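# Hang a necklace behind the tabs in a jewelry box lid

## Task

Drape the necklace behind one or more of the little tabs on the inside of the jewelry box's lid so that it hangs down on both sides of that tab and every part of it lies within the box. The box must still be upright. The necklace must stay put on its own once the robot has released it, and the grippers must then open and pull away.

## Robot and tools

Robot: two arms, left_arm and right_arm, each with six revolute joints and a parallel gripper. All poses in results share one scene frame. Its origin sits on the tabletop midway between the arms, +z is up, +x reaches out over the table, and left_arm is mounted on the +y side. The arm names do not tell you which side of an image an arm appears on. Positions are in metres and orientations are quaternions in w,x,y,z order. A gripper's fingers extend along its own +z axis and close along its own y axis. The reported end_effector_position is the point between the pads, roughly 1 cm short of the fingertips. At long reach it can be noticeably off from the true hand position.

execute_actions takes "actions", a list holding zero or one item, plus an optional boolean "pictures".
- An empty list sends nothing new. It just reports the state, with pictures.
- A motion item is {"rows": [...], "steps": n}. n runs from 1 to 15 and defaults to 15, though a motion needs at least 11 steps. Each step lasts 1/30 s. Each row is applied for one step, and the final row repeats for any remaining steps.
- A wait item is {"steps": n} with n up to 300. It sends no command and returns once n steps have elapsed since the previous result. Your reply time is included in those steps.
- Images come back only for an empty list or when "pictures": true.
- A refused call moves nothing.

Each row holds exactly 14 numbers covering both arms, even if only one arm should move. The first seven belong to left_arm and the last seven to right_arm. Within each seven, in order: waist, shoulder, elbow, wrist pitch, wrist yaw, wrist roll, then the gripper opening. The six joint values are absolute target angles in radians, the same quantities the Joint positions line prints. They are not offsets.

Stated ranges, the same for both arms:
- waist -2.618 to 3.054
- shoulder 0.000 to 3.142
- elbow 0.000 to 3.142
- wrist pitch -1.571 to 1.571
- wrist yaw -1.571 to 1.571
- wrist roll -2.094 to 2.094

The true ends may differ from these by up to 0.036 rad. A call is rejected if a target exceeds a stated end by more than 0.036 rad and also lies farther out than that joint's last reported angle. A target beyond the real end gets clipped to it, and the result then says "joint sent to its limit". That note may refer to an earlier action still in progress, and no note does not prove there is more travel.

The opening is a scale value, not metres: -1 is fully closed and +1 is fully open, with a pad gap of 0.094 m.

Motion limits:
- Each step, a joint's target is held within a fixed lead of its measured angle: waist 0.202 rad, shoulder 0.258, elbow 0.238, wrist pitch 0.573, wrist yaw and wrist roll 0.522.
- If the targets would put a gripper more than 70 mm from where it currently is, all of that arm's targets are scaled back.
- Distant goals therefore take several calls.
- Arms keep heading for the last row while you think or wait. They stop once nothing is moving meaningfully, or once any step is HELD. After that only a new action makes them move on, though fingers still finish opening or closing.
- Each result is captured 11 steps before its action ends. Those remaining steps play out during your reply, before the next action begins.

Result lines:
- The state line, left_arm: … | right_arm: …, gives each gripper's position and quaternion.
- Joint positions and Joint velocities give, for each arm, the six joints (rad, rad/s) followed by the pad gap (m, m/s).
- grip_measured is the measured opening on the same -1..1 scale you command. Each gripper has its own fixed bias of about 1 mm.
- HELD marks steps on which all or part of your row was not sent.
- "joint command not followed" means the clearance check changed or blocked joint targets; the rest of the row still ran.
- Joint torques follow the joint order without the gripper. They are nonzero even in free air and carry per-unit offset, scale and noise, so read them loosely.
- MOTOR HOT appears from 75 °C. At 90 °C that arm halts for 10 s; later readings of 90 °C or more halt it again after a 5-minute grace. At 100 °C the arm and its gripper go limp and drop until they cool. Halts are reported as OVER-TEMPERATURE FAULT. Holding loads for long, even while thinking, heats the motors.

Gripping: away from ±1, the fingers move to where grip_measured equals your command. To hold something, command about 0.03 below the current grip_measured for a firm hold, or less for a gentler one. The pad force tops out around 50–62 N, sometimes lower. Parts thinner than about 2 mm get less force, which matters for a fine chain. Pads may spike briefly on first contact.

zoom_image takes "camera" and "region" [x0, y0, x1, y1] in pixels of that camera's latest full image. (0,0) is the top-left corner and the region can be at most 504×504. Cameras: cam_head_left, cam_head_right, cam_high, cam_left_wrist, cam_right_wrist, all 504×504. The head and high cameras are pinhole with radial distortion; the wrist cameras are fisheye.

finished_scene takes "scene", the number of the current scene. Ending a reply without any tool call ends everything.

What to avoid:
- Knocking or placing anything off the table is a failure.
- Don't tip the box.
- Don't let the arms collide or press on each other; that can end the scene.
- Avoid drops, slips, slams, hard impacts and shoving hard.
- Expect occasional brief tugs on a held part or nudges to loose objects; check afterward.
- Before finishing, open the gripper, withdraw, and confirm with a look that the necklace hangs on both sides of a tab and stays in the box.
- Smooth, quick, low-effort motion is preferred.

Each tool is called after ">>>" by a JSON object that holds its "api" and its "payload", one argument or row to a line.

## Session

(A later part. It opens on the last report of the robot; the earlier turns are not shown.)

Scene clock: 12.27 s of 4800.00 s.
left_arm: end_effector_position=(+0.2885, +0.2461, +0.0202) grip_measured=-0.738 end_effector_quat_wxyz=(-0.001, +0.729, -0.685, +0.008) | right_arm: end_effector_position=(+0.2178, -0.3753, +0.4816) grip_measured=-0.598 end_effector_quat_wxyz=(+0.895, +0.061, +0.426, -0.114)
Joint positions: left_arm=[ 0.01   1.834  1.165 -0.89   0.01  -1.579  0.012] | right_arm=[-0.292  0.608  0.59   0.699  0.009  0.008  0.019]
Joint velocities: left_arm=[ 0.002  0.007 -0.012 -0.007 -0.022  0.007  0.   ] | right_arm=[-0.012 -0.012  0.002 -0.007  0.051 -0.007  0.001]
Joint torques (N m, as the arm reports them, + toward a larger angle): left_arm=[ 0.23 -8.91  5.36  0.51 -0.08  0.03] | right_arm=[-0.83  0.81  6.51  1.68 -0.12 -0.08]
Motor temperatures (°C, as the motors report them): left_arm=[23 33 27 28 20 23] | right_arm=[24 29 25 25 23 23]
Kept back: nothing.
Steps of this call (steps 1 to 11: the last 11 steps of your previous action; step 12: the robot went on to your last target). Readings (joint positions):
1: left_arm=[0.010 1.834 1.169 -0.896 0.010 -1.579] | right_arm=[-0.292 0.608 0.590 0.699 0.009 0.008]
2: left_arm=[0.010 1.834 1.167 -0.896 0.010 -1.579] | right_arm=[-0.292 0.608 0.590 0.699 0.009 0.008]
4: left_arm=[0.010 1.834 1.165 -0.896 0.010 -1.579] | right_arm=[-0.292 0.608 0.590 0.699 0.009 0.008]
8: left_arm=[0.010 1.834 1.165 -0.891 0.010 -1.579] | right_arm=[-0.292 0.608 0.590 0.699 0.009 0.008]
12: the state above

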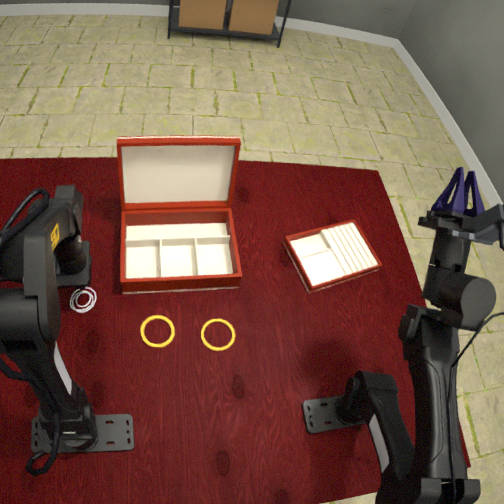

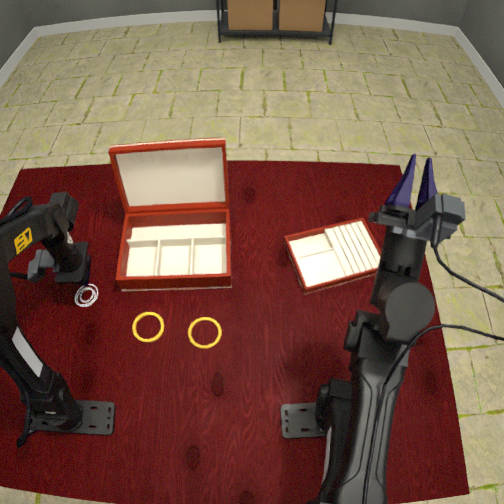

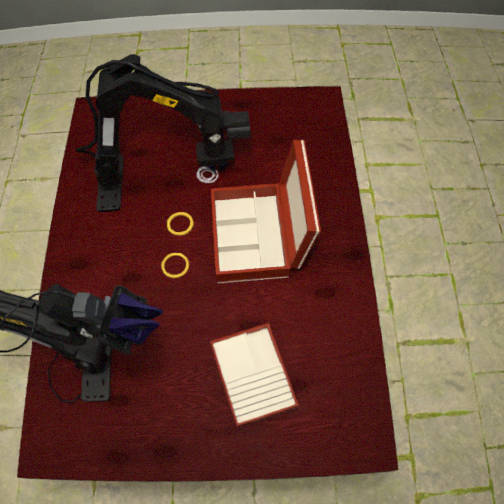

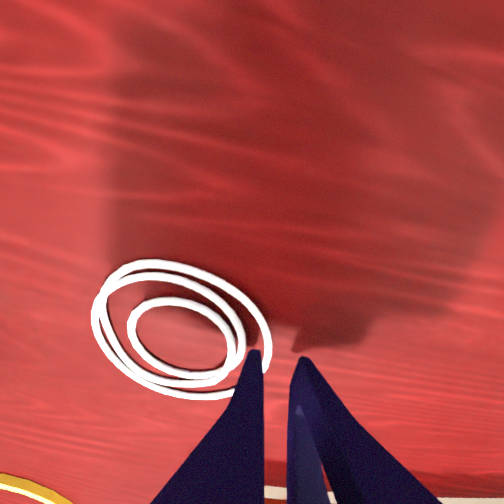

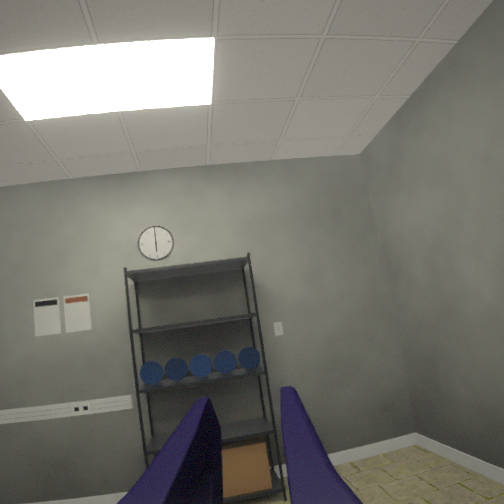

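>>> {"api": "execute_actions", "payload": {
  "actions": [
    {"rows":[[0.012,1.815,1.095,-0.835,0,-1.57,-0.74,-0.3,0.6,0.6,0.7,0,0,-0.6]],"steps":15}
  ]
}}

>>> {"api": "execute_actions", "payload": {
  "actions": [
    {"steps":12}
  ],
  "pictures": true
}}

>>> {"api": "zoom_image", "payload": {
  "camera": "cam_left_wrist",
  "region": [180,250,400,470]
}}

Scene clock: 12.97 s of 4800.00 s.
left_arm: end_effector_position=(+0.2837, +0.2458, +0.0129) grip_measured=-0.738 end_effector_quat_wxyz=(-0.001, +0.729, -0.685, +0.008) | right_arm: end_effector_position=(+0.2178, -0.3753, +0.4816) grip_measured=-0.598 end_effector_quat_wxyz=(+0.895, +0.061, +0.426, -0.114)
Joint positions: left_arm=[ 0.01   1.829  1.127 -0.856  0.01  -1.579  0.012] | right_arm=[-0.292  0.608  0.59   0.699  0.009  0.008  0.019]
Joint velocities: left_arm=[-0.002 -0.012 -0.237  0.007 -0.066  0.051 -0.   ] | right_arm=[ 0.007 -0.022 -0.017 -0.007 -0.007  0.037 -0.002]
Joint torques (N m, as the arm reports them, + toward a larger angle): left_arm=[ 0.19 -8.51  5.63  0.64 -0.09  0.  ] | right_arm=[-0.59  0.71  6.64  1.64 -0.11 -0.07]
Motor temperatures (°C, as the motors report them): left_arm=[23 33 27 28 20 23] | right_arm=[24 29 25 25 23 23]
Steps of this call (steps 1 to 15: the robot went on to your last target; steps 16 to 17: nothing new was sent; steps 18 to 21: the first 4 steps of this action). Readings (joint positions):
18: left_arm=[0.010 1.833 1.159 -0.880 0.010 -1.579] | right_arm=[-0.292 0.608 0.590 0.699 0.009 0.008]
19: left_arm=[0.010 1.830 1.147 -0.865 0.010 -1.579] | right_arm=[-0.292 0.608 0.590 0.699 0.009 0.008]
21: the state above

Scene clock: 13.37 s of 4800.00 s.
left_arm: end_effector_position=(+0.2846, +0.2457, +0.0129) grip_measured=-0.738 end_effector_quat_wxyz=(-0.004, +0.729, -0.685, +0.011) | right_arm: end_effector_position=(+0.2178, -0.3753, +0.4816) grip_measured=-0.598 end_effector_quat_wxyz=(+0.895, +0.061, +0.426, -0.114)
Joint positions: left_arm=[ 0.01   1.826  1.122 -0.846  0.01  -1.579  0.012] | right_arm=[-0.292  0.608  0.59   0.699  0.009  0.008  0.019]
Joint velocities: left_arm=[ 0.007 -0.002 -0.012  0.066 -0.037  0.051  0.   ] | right_arm=[-0.022 -0.017  0.002  0.007  0.022 -0.037 -0.001]
Joint torques (N m, as the arm reports them, + toward a larger angle): left_arm=[ 0.28 -8.2   4.71  0.64 -0.09  0.04] | right_arm=[-0.57  0.97  6.56  1.68 -0.12 -0.06]
Motor temperatures (°C, as the motors report them): left_arm=[23 33 27 28 20 23] | right_arm=[24 29 26 25 23 23]
Kept back: nothing.
Steps of this call (steps 1 to 11: the last 11 steps of your previous action; step 12: the robot went on to your last target). Readings (joint positions):
1: left_arm=[0.010 1.828 1.123 -0.857 0.011 -1.579] | right_arm=[-0.292 0.608 0.590 0.699 0.009 0.008]
2: left_arm=[0.010 1.826 1.122 -0.856 0.011 -1.579] | right_arm=[-0.292 0.608 0.590 0.699 0.009 0.008]
4: left_arm=[0.010 1.826 1.122 -0.851 0.010 -1.579] | right_arm=[-0.292 0.608 0.590 0.699 0.009 0.008]
8: left_arm=[0.010 1.826 1.122 -0.847 0.010 -1.579] | right_arm=[-0.292 0.608 0.590 0.699 0.009 0.008]
12: the state above

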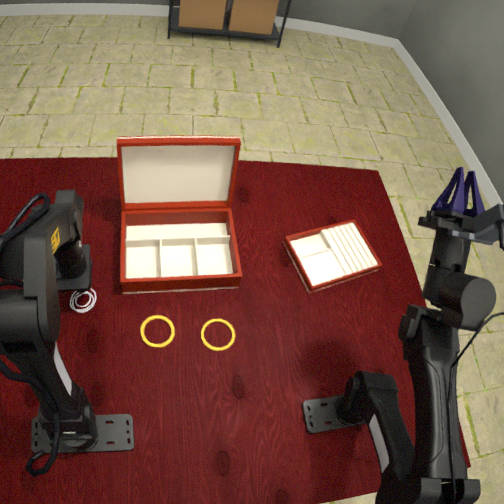

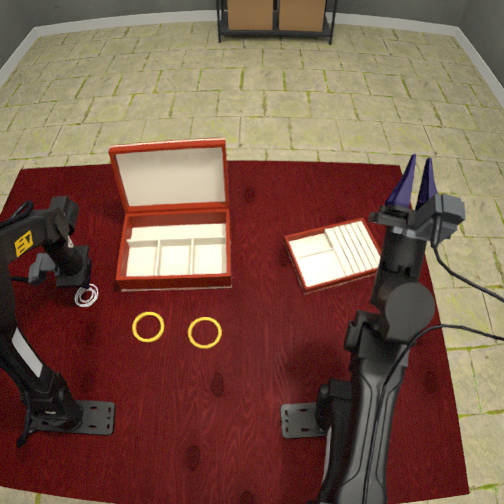

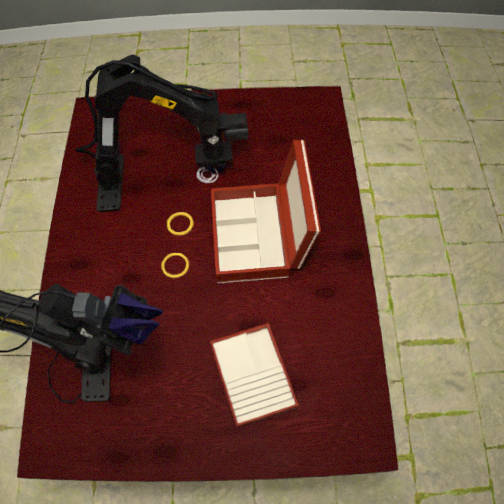

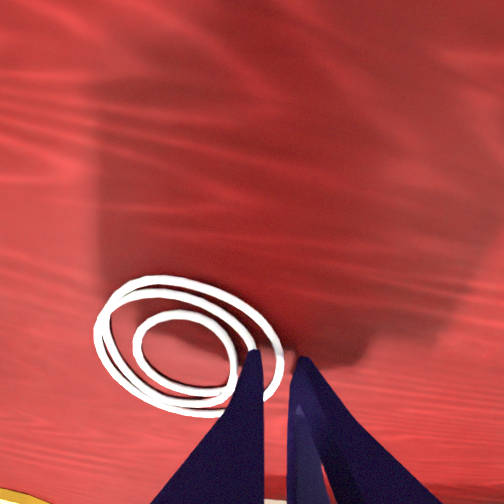

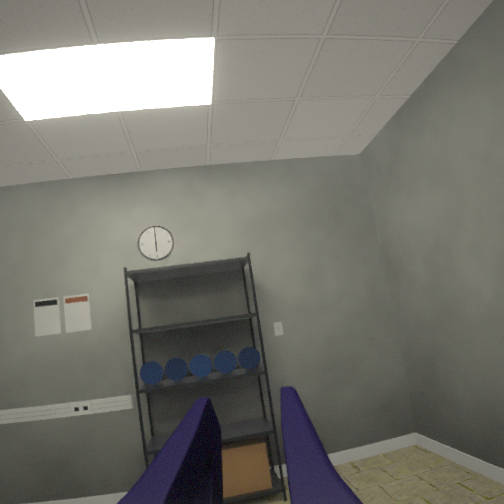

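Region (180, 250, 400, 470) of cam_left_wrist's 504x504 image, scaled by 2.291, with more detail than that image has.

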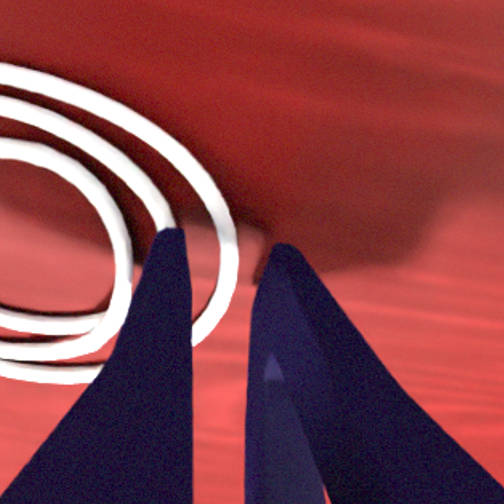

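>>> {"api": "execute_actions", "payload": {
  "actions": [
    {"rows":[[0.012,1.815,1.085,-0.835,0,-1.57,-1,-0.3,0.6,0.6,0.7,0,0,-0.6]],"steps":15}
  ]
}}

>>> {"api": "execute_actions", "payload": {
  "actions": [
    {"rows":[[0.012,1.65,1.2,-1.05,0,-1.57,-1,-0.3,0.6,0.6,0.7,0,0,-0.6]],"steps":15}
  ]
}}

>>> {"api": "execute_actions", "payload": {
  "actions": [
    {"steps":14}
  ],
  "pictures": true
}}

Scene clock: 13.90 s of 4800.00 s.
left_arm: end_effector_position=(+0.2854, +0.2458, +0.0128) grip_measured=-0.994 end_effector_quat_wxyz=(-0.005, +0.729, -0.685, +0.012) | right_arm: end_effector_position=(+0.2178, -0.3753, +0.4816) grip_measured=-0.598 end_effector_quat_wxyz=(+0.895, +0.061, +0.426, -0.114)
Joint positions: left_arm=[ 0.01   1.826  1.121 -0.842  0.01  -1.579  0.   ] | right_arm=[-0.292  0.608  0.59   0.699  0.009  0.008  0.019]
Joint velocities: left_arm=[-0.002 -0.002 -0.061  0.11   0.007 -0.037 -0.004] | right_arm=[-0.002 -0.002 -0.017 -0.051  0.007 -0.037  0.   ]
Joint torques (N m, as the arm reports them, + toward a larger angle): left_arm=[ 0.2  -8.13  4.31  0.49 -0.09  0.02] | right_arm=[-0.81  0.72  6.53  1.66 -0.07 -0.09]
Motor temperatures (°C, as the motors report them): left_arm=[23 33 27 28 20 23] | right_arm=[24 29 26 25 23 23]
Steps of this call (steps 1 to 12: the robot went on to your last target; steps 13 to 16: the first 4 steps of this action). Readings (joint positions):
13: left_arm=[0.010 1.826 1.122 -0.846 0.010 -1.579] | right_arm=[-0.292 0.608 0.590 0.699 0.009 0.008]
14: left_arm=[0.010 1.826 1.122 -0.845 0.010 -1.579] | right_arm=[-0.292 0.608 0.590 0.699 0.009 0.008]
16: the state above

Scene clock: 14.40 s of 4800.00 s.
left_arm: end_effector_position=(+0.2779, +0.2453, +0.0529) grip_measured=-0.996 end_effector_quat_wxyz=(-0.018, +0.728, -0.685, +0.024) | right_arm: end_effector_position=(+0.2178, -0.3753, +0.4816) grip_measured=-0.598 end_effector_quat_wxyz=(+0.895, +0.061, +0.426, -0.114)
Joint positions: left_arm=[ 0.01   1.709  1.149 -0.952  0.011 -1.578  0.   ] | right_arm=[-0.292  0.608  0.59   0.699  0.009  0.008  0.019]
Joint velocities: left_arm=[ 0.007 -1.028  0.457 -0.652 -0.037  0.037 -0.   ] | right_arm=[-0.002 -0.007  0.002 -0.007  0.007 -0.051 -0.002]
Joint torques (N m, as the arm reports them, + toward a larger angle): left_arm=[ 0.23 -6.33  9.49  0.61 -0.1   0.03] | right_arm=[-0.76  0.81  6.56  1.64 -0.11 -0.14]
Motor temperatures (°C, as the motors report them): left_arm=[23 34 27 28 20 23] | right_arm=[24 29 26 25 23 23]
Steps of this call (steps 1 to 11: the last 11 steps of your previous action; steps 12 to 15: the first 4 steps of this action). Readings (joint positions):
12: left_arm=[0.010 1.811 1.124 -0.856 0.011 -1.578] | right_arm=[-0.292 0.608 0.590 0.699 0.009 0.008]
13: left_arm=[0.010 1.784 1.128 -0.891 0.011 -1.578] | right_arm=[-0.292 0.608 0.590 0.699 0.009 0.008]
15: the state above

Scene clock: 14.87 s of 4800.00 s.
left_arm: end_effector_position=(+0.2783, +0.2453, +0.0836) grip_measured=-0.996 end_effector_quat_wxyz=(-0.034, +0.727, -0.684, +0.039) | right_arm: end_effector_position=(+0.2178, -0.3753, +0.4816) grip_measured=-0.598 end_effector_quat_wxyz=(+0.895, +0.061, +0.426, -0.114)
Joint positions: left_arm=[ 0.01   1.641  1.196 -1.023  0.011 -1.578  0.   ] | right_arm=[-0.292  0.608  0.59   0.699  0.009  0.008  0.019]
Joint velocities: left_arm=[-0.012 -0.002 -0.002 -0.037 -0.022  0.022 -0.001] | right_arm=[-0.022  0.017 -0.002  0.007  0.007 -0.037 -0.001]
Joint torques (N m, as the arm reports them, + toward a larger angle): left_arm=[ 0.23 -5.58  8.1   0.49 -0.09  0.03] | right_arm=[-0.71  0.57  6.58  1.65 -0.07 -0.1 ]
Motor temperatures (°C, as the motors report them): left_arm=[23 34 27 28 20 23] | right_arm=[24 29 26 25 23 23]
Kept back: nothing.
Steps of this call (steps 1 to 11: the last 11 steps of your previous action; steps 12 to 14: the robot went on to your last target). Readings (joint positions):
1: left_arm=[0.010 1.678 1.165 -0.970 0.011 -1.578] | right_arm=[-0.292 0.608 0.590 0.699 0.009 0.008]
2: left_arm=[0.010 1.657 1.179 -0.980 0.011 -1.578] | right_arm=[-0.292 0.608 0.590 0.699 0.009 0.008]
4: left_arm=[0.010 1.639 1.195 -0.988 0.011 -1.578] | right_arm=[-0.292 0.608 0.590 0.699 0.009 0.008]
8: left_arm=[0.010 1.641 1.196 -1.010 0.011 -1.578] | right_arm=[-0.292 0.608 0.590 0.699 0.009 0.008]
14: the state above

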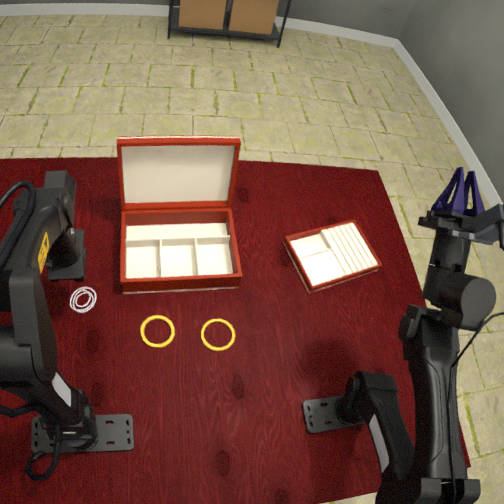

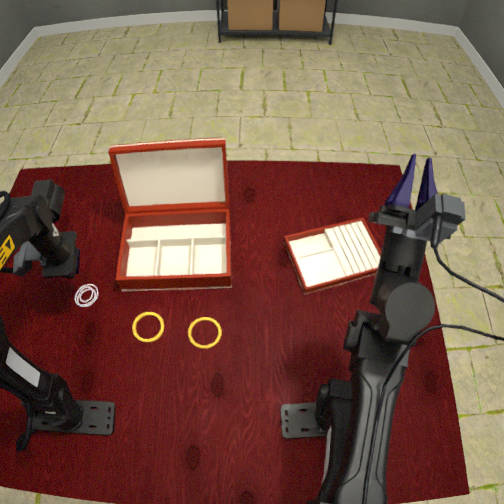

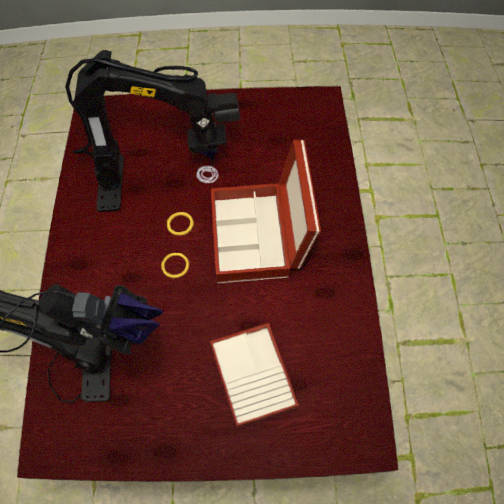

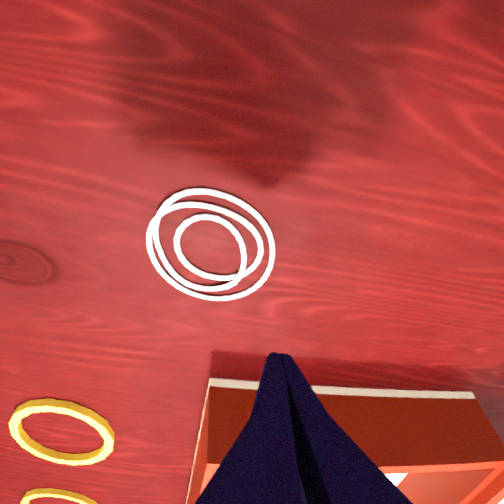

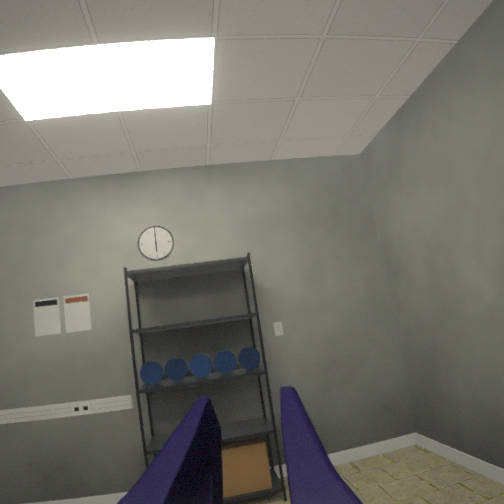

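>>> {"api": "execute_actions", "payload": {
  "actions": [
    {"rows":[[0.012,1.83,1.15,-0.87,0,-1.57,-0.74,-0.3,0.6,0.6,0.7,0,0,-0.6]],"steps":15}
  ]
}}

>>> {"api": "execute_actions", "payload": {
  "actions": [
    {"steps":14}
  ],
  "pictures": true
}}

>>> {"api": "zoom_image", "payload": {
  "camera": "cam_left_wrist",
  "region": [180,250,400,470]
}}

Scene clock: 16.47 s of 4800.00 s.
left_arm: end_effector_position=(+0.2915, +0.2461, +0.0448) grip_measured=-0.743 end_effector_quat_wxyz=(-0.016, +0.728, -0.685, +0.023) | right_arm: end_effector_position=(+0.2178, -0.3753, +0.4816) grip_measured=-0.598 end_effector_quat_wxyz=(+0.895, +0.061, +0.426, -0.114)
Joint positions: left_arm=[ 0.01   1.772  1.191 -0.934  0.01  -1.578  0.012] | right_arm=[-0.292  0.608  0.59   0.699  0.009  0.008  0.019]
Joint velocities: left_arm=[-0.027  1.179 -0.217  0.74   0.022 -0.037  0.004] | right_arm=[-0.007  0.007 -0.007 -0.037  0.037 -0.051 -0.001]
Joint torques (N m, as the arm reports them, + toward a larger angle): left_arm=[ 0.26 -8.27  4.96  0.11 -0.08  0.01] | right_arm=[-0.71  0.81  6.61  1.66 -0.07 -0.14]
Motor temperatures (°C, as the motors report them): left_arm=[23 33 27 28 20 23] | right_arm=[24 29 26 26 23 23]
Steps of this call (steps 1 to 30: the robot went on to your last target; steps 31 to 44: nothing new was sent; steps 45 to 48: the first 4 steps of this action). Readings (joint positions):
45: left_arm=[0.010 1.656 1.195 -1.018 0.010 -1.578] | right_arm=[-0.292 0.608 0.590 0.699 0.009 0.008]
46: left_arm=[0.010 1.686 1.195 -0.989 0.010 -1.578] | right_arm=[-0.292 0.608 0.590 0.699 0.009 0.008]
48: the state above

Scene clock: 16.93 s of 4800.00 s.
left_arm: end_effector_position=(+0.2865, +0.2458, +0.0140) grip_measured=-0.742 end_effector_quat_wxyz=(+0.003, +0.728, -0.685, +0.004) | right_arm: end_effector_position=(+0.2178, -0.3753, +0.4816) grip_measured=-0.598 end_effector_quat_wxyz=(+0.895, +0.061, +0.426, -0.114)
Joint positions: left_arm=[ 0.01   1.846  1.153 -0.876  0.01  -1.578  0.012] | right_arm=[-0.292  0.608  0.59   0.699  0.009  0.008  0.019]
Joint velocities: left_arm=[-0.007 -0.002  0.027  0.007  0.007 -0.022  0.   ] | right_arm=[-0.017  0.012  0.012  0.007  0.051  0.051 -0.001]
Joint torques (N m, as the arm reports them, + toward a larger angle): left_arm=[ 0.2  -8.74  6.73  0.54 -0.09  0.03] | right_arm=[-0.71  0.76  6.51  1.68 -0.07 -0.09]
Motor temperatures (°C, as the motors report them): left_arm=[23 34 27 28 20 23] | right_arm=[24 29 26 26 23 23]
Kept back: nothing.
Steps of this call (steps 1 to 11: the last 11 steps of your previous action; steps 12 to 14: the robot went on to your last target). Readings (joint positions):
1: left_arm=[0.010 1.806 1.182 -0.913 0.010 -1.578] | right_arm=[-0.292 0.608 0.590 0.699 0.009 0.008]
2: left_arm=[0.010 1.830 1.172 -0.901 0.010 -1.578] | right_arm=[-0.292 0.608 0.590 0.699 0.009 0.008]
4: left_arm=[0.010 1.846 1.155 -0.894 0.010 -1.578] | right_arm=[-0.292 0.608 0.590 0.699 0.009 0.008]
8: left_arm=[0.010 1.846 1.153 -0.883 0.010 -1.578] | right_arm=[-0.292 0.608 0.590 0.699 0.009 0.008]
14: the state above

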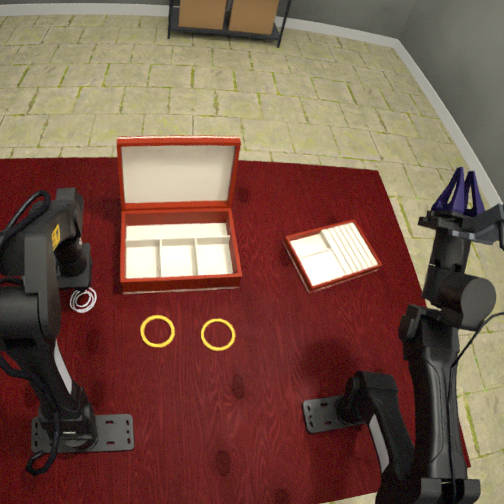

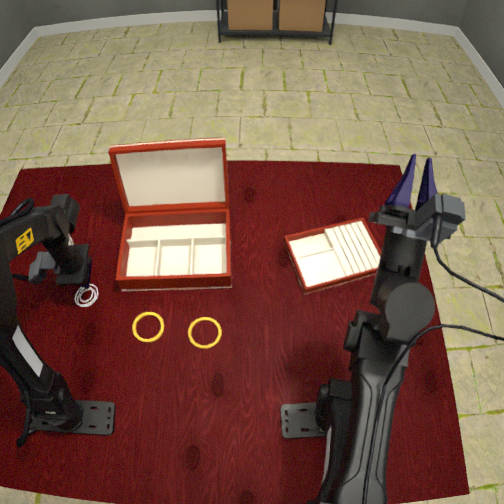

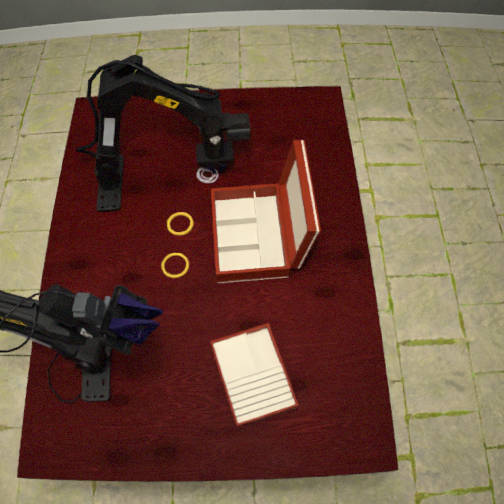

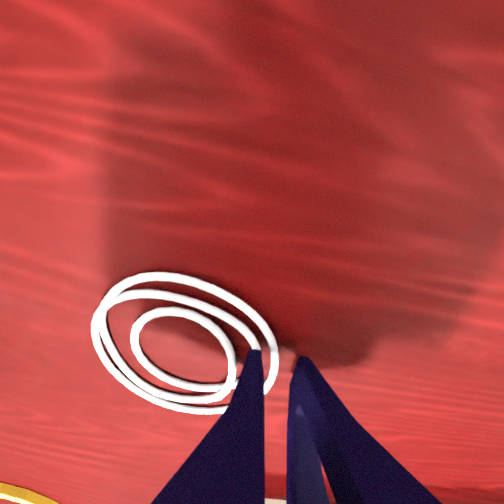

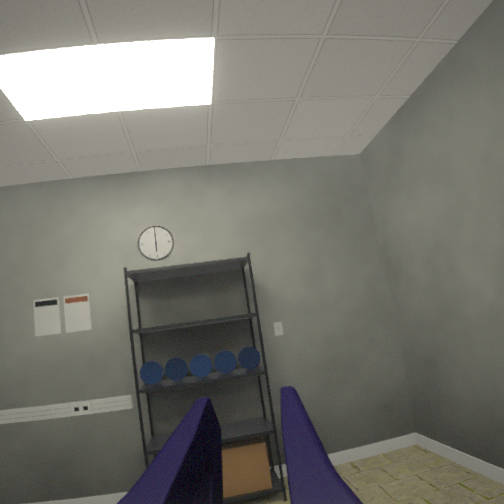

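Region (180, 250, 400, 470) of cam_left_wrist's 504x504 image, scaled by 2.291, with more detail than that image has.

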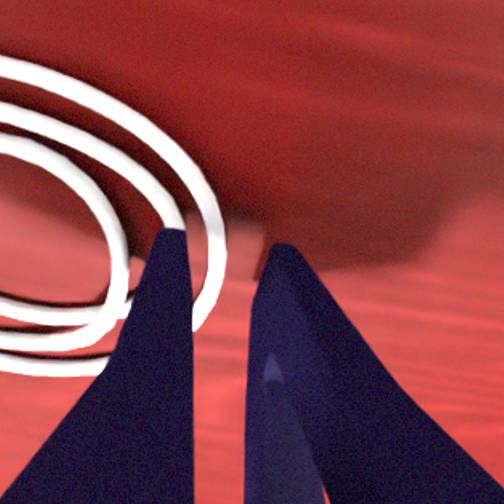

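>>> {"api": "execute_actions", "payload": {
  "actions": [
    {"rows":[[0.012,1.83,1.10,-0.86,0,-1.57,-0.74,-0.3,0.6,0.6,0.7,0,0,-0.6]],"steps":15}
  ]
}}

>>> {"api": "execute_actions", "payload": {
  "actions": [
    {"steps":12}
  ],
  "pictures": true
}}

>>> {"api": "zoom_image", "payload": {
  "camera": "cam_left_wrist",
  "region": [180,250,400,470]
}}

Scene clock: 17.97 s of 4800.00 s.
left_arm: end_effector_position=(+0.2841, +0.2456, +0.0125) grip_measured=-0.742 end_effector_quat_wxyz=(+0.002, +0.728, -0.685, +0.006) | right_arm: end_effector_position=(+0.2178, -0.3753, +0.4816) grip_measured=-0.598 end_effector_quat_wxyz=(+0.895, +0.061, +0.426, -0.114)
Joint positions: left_arm=[ 0.01   1.838  1.136 -0.864  0.011 -1.578  0.012] | right_arm=[-0.292  0.608  0.59   0.699  0.009  0.008  0.019]
Joint velocities: left_arm=[-0.002 -0.032 -0.071  0.022  0.022 -0.022 -0.001] | right_arm=[ 0.002 -0.007  0.012 -0.022 -0.066 -0.007 -0.   ]
Joint torques (N m, as the arm reports them, + toward a larger angle): left_arm=[ 0.23 -7.88  4.19  0.5  -0.11  0.02] | right_arm=[-0.52  0.73  6.63  1.62 -0.15 -0.09]
Motor temperatures (°C, as the motors report them): left_arm=[23 34 27 28 20 23] | right_arm=[24 29 26 26 23 23]
Steps of this call (steps 1 to 27: the robot went on to your last target; steps 28 to 31: the first 4 steps of this action). Readings (joint positions):
28: left_arm=[0.010 1.846 1.150 -0.870 0.010 -1.578] | right_arm=[-0.292 0.608 0.590 0.699 0.009 0.008]
29: left_arm=[0.010 1.844 1.143 -0.866 0.010 -1.578] | right_arm=[-0.292 0.608 0.590 0.699 0.009 0.008]
31: the state above

Scene clock: 18.37 s of 4800.00 s.
left_arm: end_effector_position=(+0.2818, +0.2455, +0.0106) grip_measured=-0.742 end_effector_quat_wxyz=(+0.004, +0.728, -0.685, +0.004) | right_arm: end_effector_position=(+0.2178, -0.3753, +0.4816) grip_measured=-0.598 end_effector_quat_wxyz=(+0.895, +0.061, +0.426, -0.114)
Joint positions: left_arm=[ 0.01   1.838  1.128 -0.861  0.011 -1.578  0.012] | right_arm=[-0.292  0.608  0.59   0.699  0.009  0.008  0.019]
Joint velocities: left_arm=[-0.012 -0.012  0.007 -0.007  0.007  0.022 -0.   ] | right_arm=[-0.007  0.002 -0.007  0.007  0.007 -0.007  0.   ]
Joint torques (N m, as the arm reports them, + toward a larger angle): left_arm=[ 0.27 -7.98  4.52  0.51 -0.11  0.01] | right_arm=[-0.74  0.89  6.55  1.65 -0.13 -0.11]
Motor temperatures (°C, as the motors report them): left_arm=[23 34 27 28 20 23] | right_arm=[24 29 26 26 23 23]
Kept back: nothing.
Steps of this call (steps 1 to 11: the last 11 steps of your previous action; step 12: the robot went on to your last target). Readings (joint positions):
1: left_arm=[0.010 1.838 1.134 -0.864 0.011 -1.578] | right_arm=[-0.292 0.608 0.590 0.699 0.009 0.008]
2: left_arm=[0.010 1.838 1.132 -0.864 0.011 -1.578] | right_arm=[-0.292 0.608 0.590 0.699 0.009 0.008]
4: left_arm=[0.010 1.838 1.128 -0.862 0.011 -1.578] | right_arm=[-0.292 0.608 0.590 0.699 0.009 0.008]
8: left_arm=[0.010 1.838 1.128 -0.861 0.011 -1.578] | right_arm=[-0.292 0.608 0.590 0.699 0.009 0.008]
12: the state above

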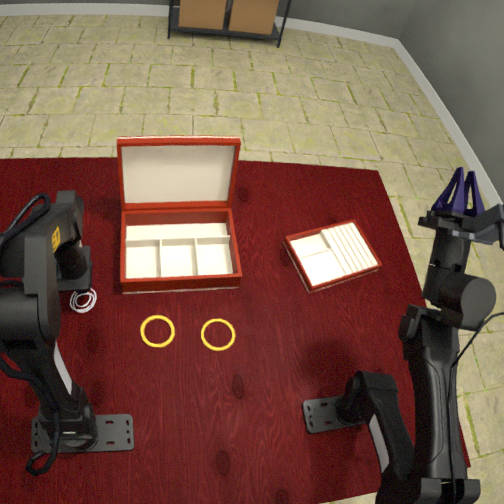

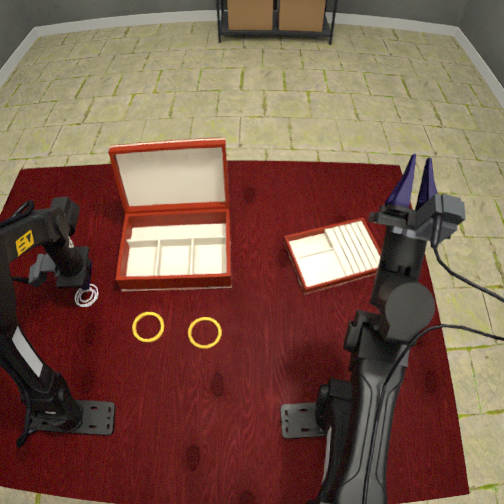

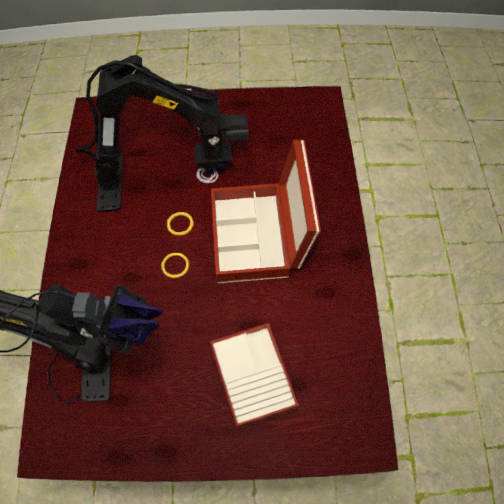

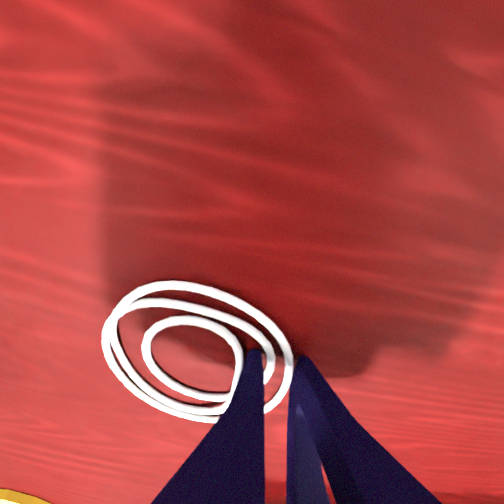

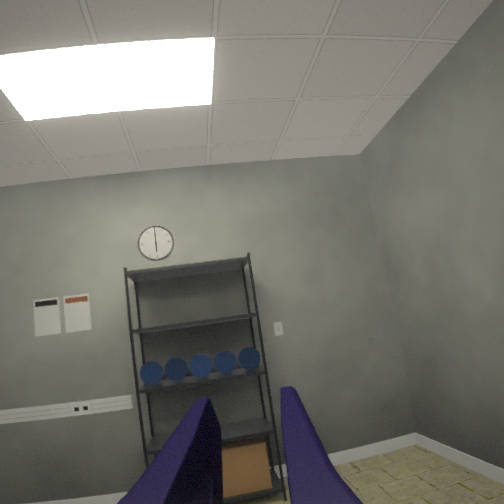

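Region (180, 250, 400, 470) of cam_left_wrist's 504x504 image, scaled by 2.291, with more detail than that image has.

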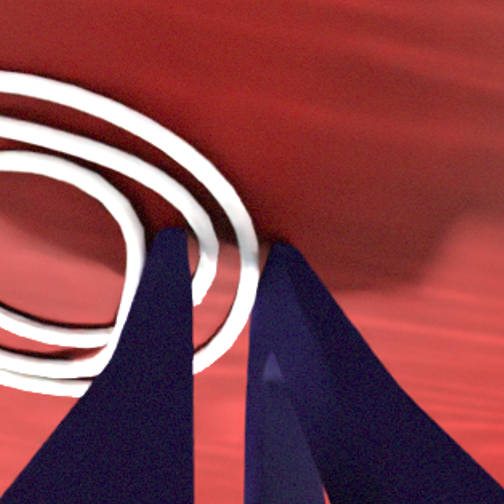

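>>> {"api": "execute_actions", "payload": {
  "actions": [
    {"rows":[[0.012,1.838,1.19,-0.92,0,-1.57,-0.74,-0.3,0.6,0.6,0.7,0,0,-0.6]],"steps":15}
  ]
}}

>>> {"api": "execute_actions", "payload": {
  "actions": [
    {"steps":12}
  ],
  "pictures": true
}}

>>> {"api": "zoom_image", "payload": {
  "camera": "cam_left_wrist",
  "region": [180,250,400,470]
}}

Scene clock: 19.27 s of 4800.00 s.
left_arm: end_effector_position=(+0.2861, +0.2457, +0.0171) grip_measured=-0.742 end_effector_quat_wxyz=(+0.003, +0.728, -0.685, +0.005) | right_arm: end_effector_position=(+0.2178, -0.3753, +0.4816) grip_measured=-0.598 end_effector_quat_wxyz=(+0.895, +0.061, +0.426, -0.114)
Joint positions: left_arm=[ 0.01   1.838  1.157 -0.886  0.011 -1.578  0.012] | right_arm=[-0.292  0.608  0.59   0.699  0.009  0.008  0.019]
Joint velocities: left_arm=[ 0.017 -0.007  0.208  0.007 -0.022 -0.022  0.   ] | right_arm=[-0.002 -0.007  0.007  0.007 -0.022  0.051  0.   ]
Joint torques (N m, as the arm reports them, + toward a larger angle): left_arm=[ 0.21 -7.53  8.86  0.17 -0.1   0.03] | right_arm=[-0.65  0.7   6.61  1.68 -0.09 -0.08]
Motor temperatures (°C, as the motors report them): left_arm=[23 34 27 28 20 23] | right_arm=[24 29 26 26 23 23]
Steps of this call (steps 1 to 15: the robot went on to your last target; steps 16 to 23: nothing new was sent; steps 24 to 27: the first 4 steps of this action). Readings (joint positions):
24: left_arm=[0.010 1.838 1.133 -0.868 0.011 -1.578] | right_arm=[-0.292 0.608 0.590 0.699 0.009 0.008]
25: left_arm=[0.010 1.838 1.140 -0.877 0.011 -1.578] | right_arm=[-0.292 0.608 0.590 0.699 0.009 0.008]
27: the state above

Scene clock: 19.67 s of 4800.00 s.
left_arm: end_effector_position=(+0.2869, +0.2457, +0.0193) grip_measured=-0.742 end_effector_quat_wxyz=(+0.003, +0.728, -0.685, +0.005) | right_arm: end_effector_position=(+0.2178, -0.3753, +0.4816) grip_measured=-0.598 end_effector_quat_wxyz=(+0.895, +0.061, +0.426, -0.114)
Joint positions: left_arm=[ 0.01   1.838  1.166 -0.896  0.011 -1.578  0.012] | right_arm=[-0.292  0.608  0.59   0.699  0.009  0.008  0.019]
Joint velocities: left_arm=[ 0.007  0.007 -0.007 -0.051  0.022 -0.022 -0.   ] | right_arm=[-0.002  0.012 -0.002 -0.037 -0.037 -0.007 -0.002]
Joint torques (N m, as the arm reports them, + toward a larger angle): left_arm=[ 0.21 -7.55  9.05  0.29 -0.1   0.02] | right_arm=[-0.78  0.7   6.64  1.65 -0.1  -0.12]
Motor temperatures (°C, as the motors report them): left_arm=[23 34 27 28 20 23] | right_arm=[24 29 26 26 23 23]
Kept back: nothing.
Steps of this call (steps 1 to 11: the last 11 steps of your previous action; step 12: the robot went on to your last target). Readings (joint positions):
1: left_arm=[0.010 1.838 1.162 -0.886 0.011 -1.578] | right_arm=[-0.292 0.608 0.590 0.699 0.009 0.008]
2: left_arm=[0.010 1.838 1.165 -0.886 0.011 -1.578] | right_arm=[-0.292 0.608 0.590 0.699 0.009 0.008]
4: left_arm=[0.010 1.838 1.166 -0.887 0.011 -1.578] | right_arm=[-0.292 0.608 0.590 0.699 0.009 0.008]
8: left_arm=[0.010 1.838 1.166 -0.894 0.011 -1.578] | right_arm=[-0.292 0.608 0.590 0.699 0.009 0.008]
12: the state above

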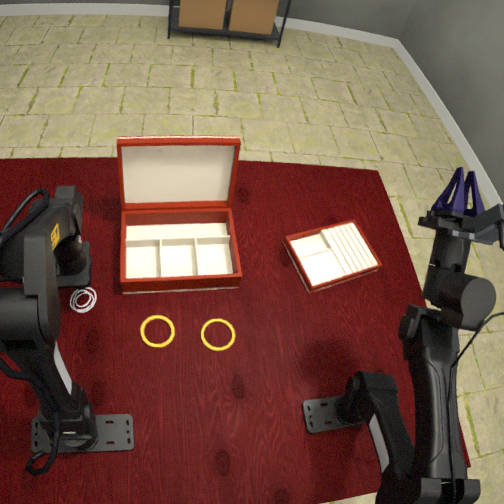

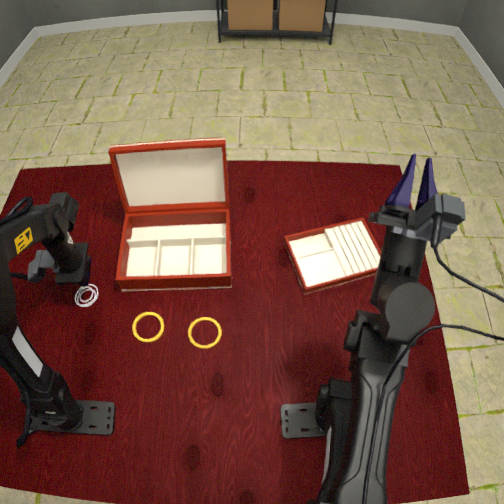

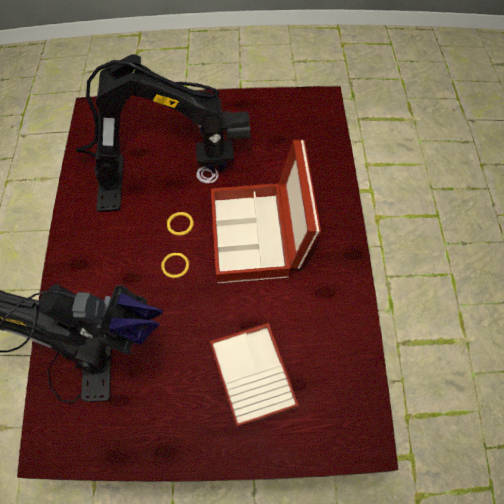

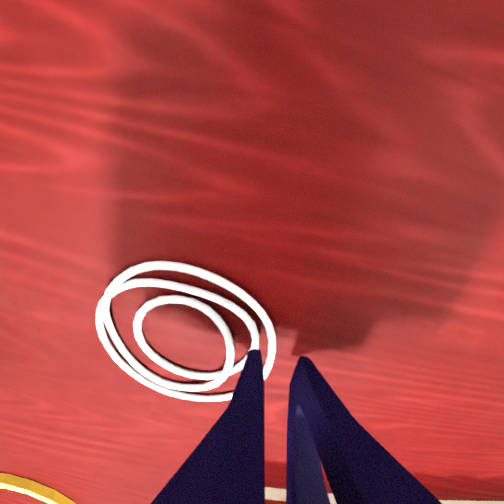

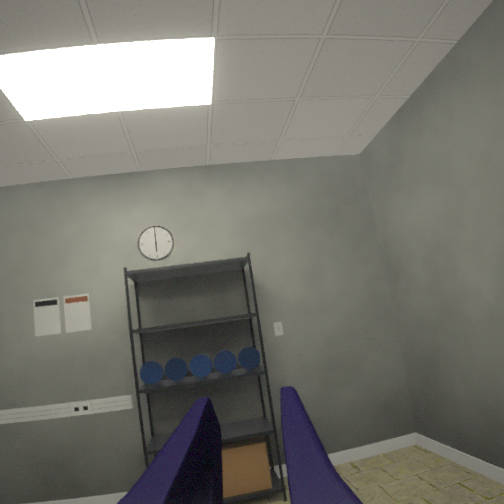

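Region (180, 250, 400, 470) of cam_left_wrist's 504x504 image, scaled by 2.291, with more detail than that image has.

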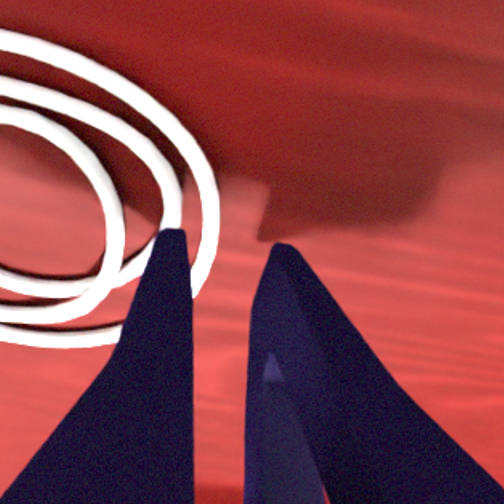

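>>> {"api": "execute_actions", "payload": {
  "actions": [
    {"rows":[[0.012,1.765,1.19,-0.92,0,-1.57,-0.74,-0.3,0.6,0.6,0.7,0,0,-0.6],[0.012,1.765,1.19,-0.92,0,-1.57,-0.74,-0.3,0.6,0.6,0.7,0,0,-0.6],[0.012,1.765,1.19,-0.92,0,-1.57,-0.74,-0.3,0.6,0.6,0.7,0,0,-0.6],[0.012,1.765,1.19,-0.92,0,-1.57,-0.74,-0.3,0.6,0.6,0.7,0,0,-0.6],[0.012,1.765,1.065,-0.86,0,-1.57,-0.74,-0.3,0.6,0.6,0.7,0,0,-0.6]],"steps":15}
  ]
}}

>>> {"api": "execute_actions", "payload": {
  "actions": [
    {"steps":14}
  ],
  "pictures": true
}}

>>> {"api": "zoom_image", "payload": {
  "camera": "cam_left_wrist",
  "region": [180,250,400,470]
}}

Scene clock: 20.83 s of 4800.00 s.
left_arm: end_effector_position=(+0.2895, +0.2459, +0.0316) grip_measured=-0.742 end_effector_quat_wxyz=(-0.010, +0.728, -0.685, +0.017) | right_arm: end_effector_position=(+0.2178, -0.3753, +0.4816) grip_measured=-0.598 end_effector_quat_wxyz=(+0.895, +0.061, +0.426, -0.114)
Joint positions: left_arm=[ 0.01   1.797  1.166 -0.901  0.011 -1.578  0.012] | right_arm=[-0.292  0.608  0.59   0.699  0.009  0.008  0.019]
Joint velocities: left_arm=[-0.017 -0.379 -0.002 -0.037 -0.007 -0.037  0.   ] | right_arm=[ 0.002  0.002 -0.002 -0.066 -0.037  0.022 -0.001]
Joint torques (N m, as the arm reports them, + toward a larger angle): left_arm=[ 0.19 -8.02  9.24  0.37 -0.11  0.04] | right_arm=[-0.65  0.85  6.5   1.66 -0.09 -0.11]
Motor temperatures (°C, as the motors report them): left_arm=[23 35 28 28 20 23] | right_arm=[24 29 26 26 23 23]
Steps of this call (steps 1 to 30: the robot went on to your last target; step 31: nothing new was sent; steps 32 to 35: the first 4 steps of this action). Readings (joint positions):
32: left_arm=[0.010 1.833 1.166 -0.897 0.011 -1.578] | right_arm=[-0.292 0.608 0.590 0.699 0.009 0.008]
33: left_arm=[0.010 1.824 1.166 -0.901 0.011 -1.578] | right_arm=[-0.292 0.608 0.590 0.699 0.009 0.008]
35: the state above

Scene clock: 21.30 s of 4800.00 s.
left_arm: end_effector_position=(+0.2710, +0.2449, +0.0203) grip_measured=-0.742 end_effector_quat_wxyz=(-0.003, +0.728, -0.685, +0.011) | right_arm: end_effector_position=(+0.2178, -0.3753, +0.4816) grip_measured=-0.598 end_effector_quat_wxyz=(+0.895, +0.061, +0.426, -0.114)
Joint positions: left_arm=[ 0.01   1.766  1.079 -0.865  0.011 -1.578  0.012] | right_arm=[-0.292  0.608  0.59   0.699  0.009  0.008  0.019]
Joint velocities: left_arm=[-0.012  0.007 -0.007 -0.037  0.081 -0.007  0.   ] | right_arm=[-0.007  0.012 -0.012  0.007  0.022 -0.007 -0.   ]
Joint torques (N m, as the arm reports them, + toward a larger angle): left_arm=[ 0.2  -7.01  5.75  0.56 -0.1   0.02] | right_arm=[-0.75  0.71  6.6   1.66 -0.08 -0.09]
Motor temperatures (°C, as the motors report them): left_arm=[23 35 28 28 20 23] | right_arm=[24 29 26 26 23 23]
Kept back: nothing.
Steps of this call (steps 1 to 11: the last 11 steps of your previous action; steps 12 to 14: the robot went on to your last target). Readings (joint positions):
1: left_arm=[0.010 1.784 1.157 -0.890 0.011 -1.578] | right_arm=[-0.292 0.608 0.590 0.699 0.009 0.008]
2: left_arm=[0.010 1.771 1.140 -0.875 0.011 -1.578] | right_arm=[-0.292 0.608 0.590 0.699 0.009 0.008]
4: left_arm=[0.010 1.766 1.109 -0.870 0.011 -1.578] | right_arm=[-0.292 0.608 0.590 0.699 0.009 0.008]
8: left_arm=[0.010 1.766 1.079 -0.870 0.011 -1.578] | right_arm=[-0.292 0.608 0.590 0.699 0.009 0.008]
14: the state above

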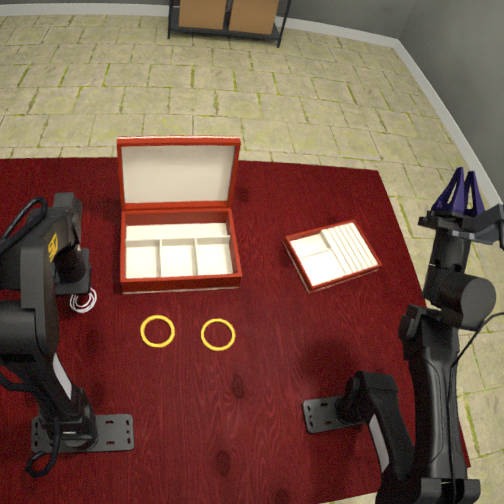

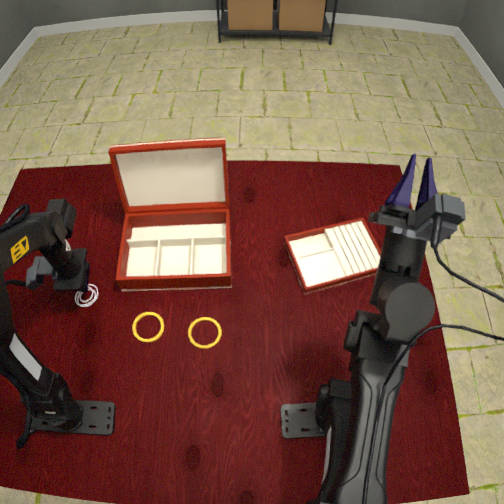

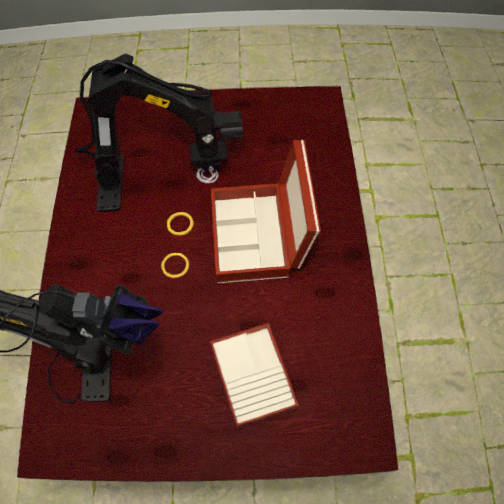

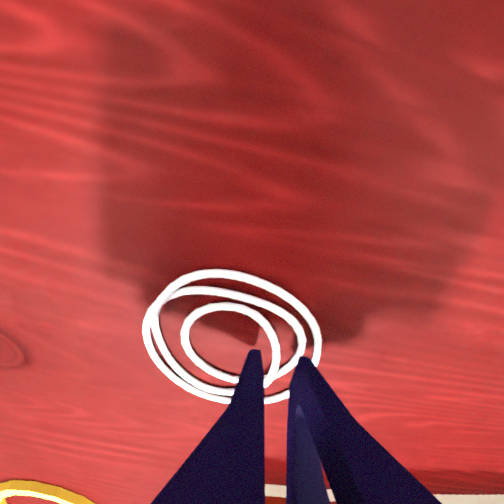

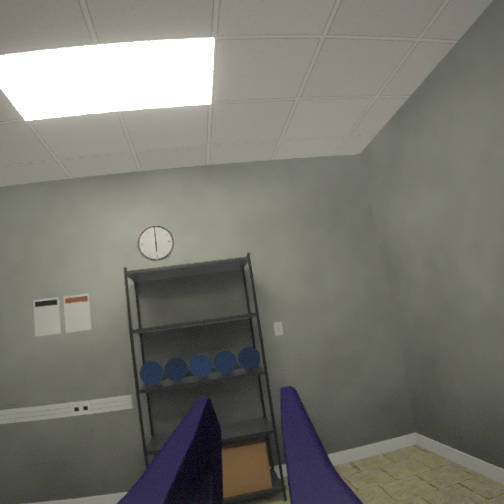

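Region (180, 250, 400, 470) of cam_left_wrist's 504x504 image, scaled by 2.291, with more detail than that image has.

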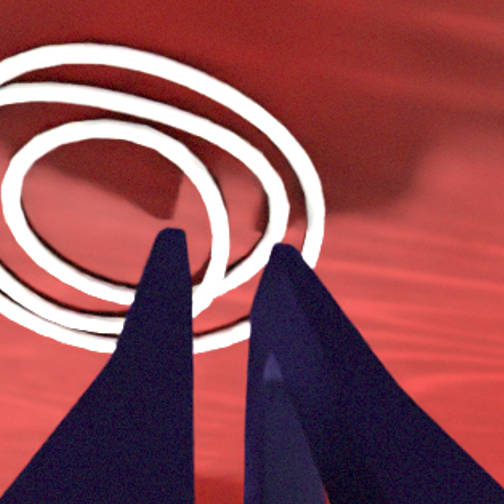

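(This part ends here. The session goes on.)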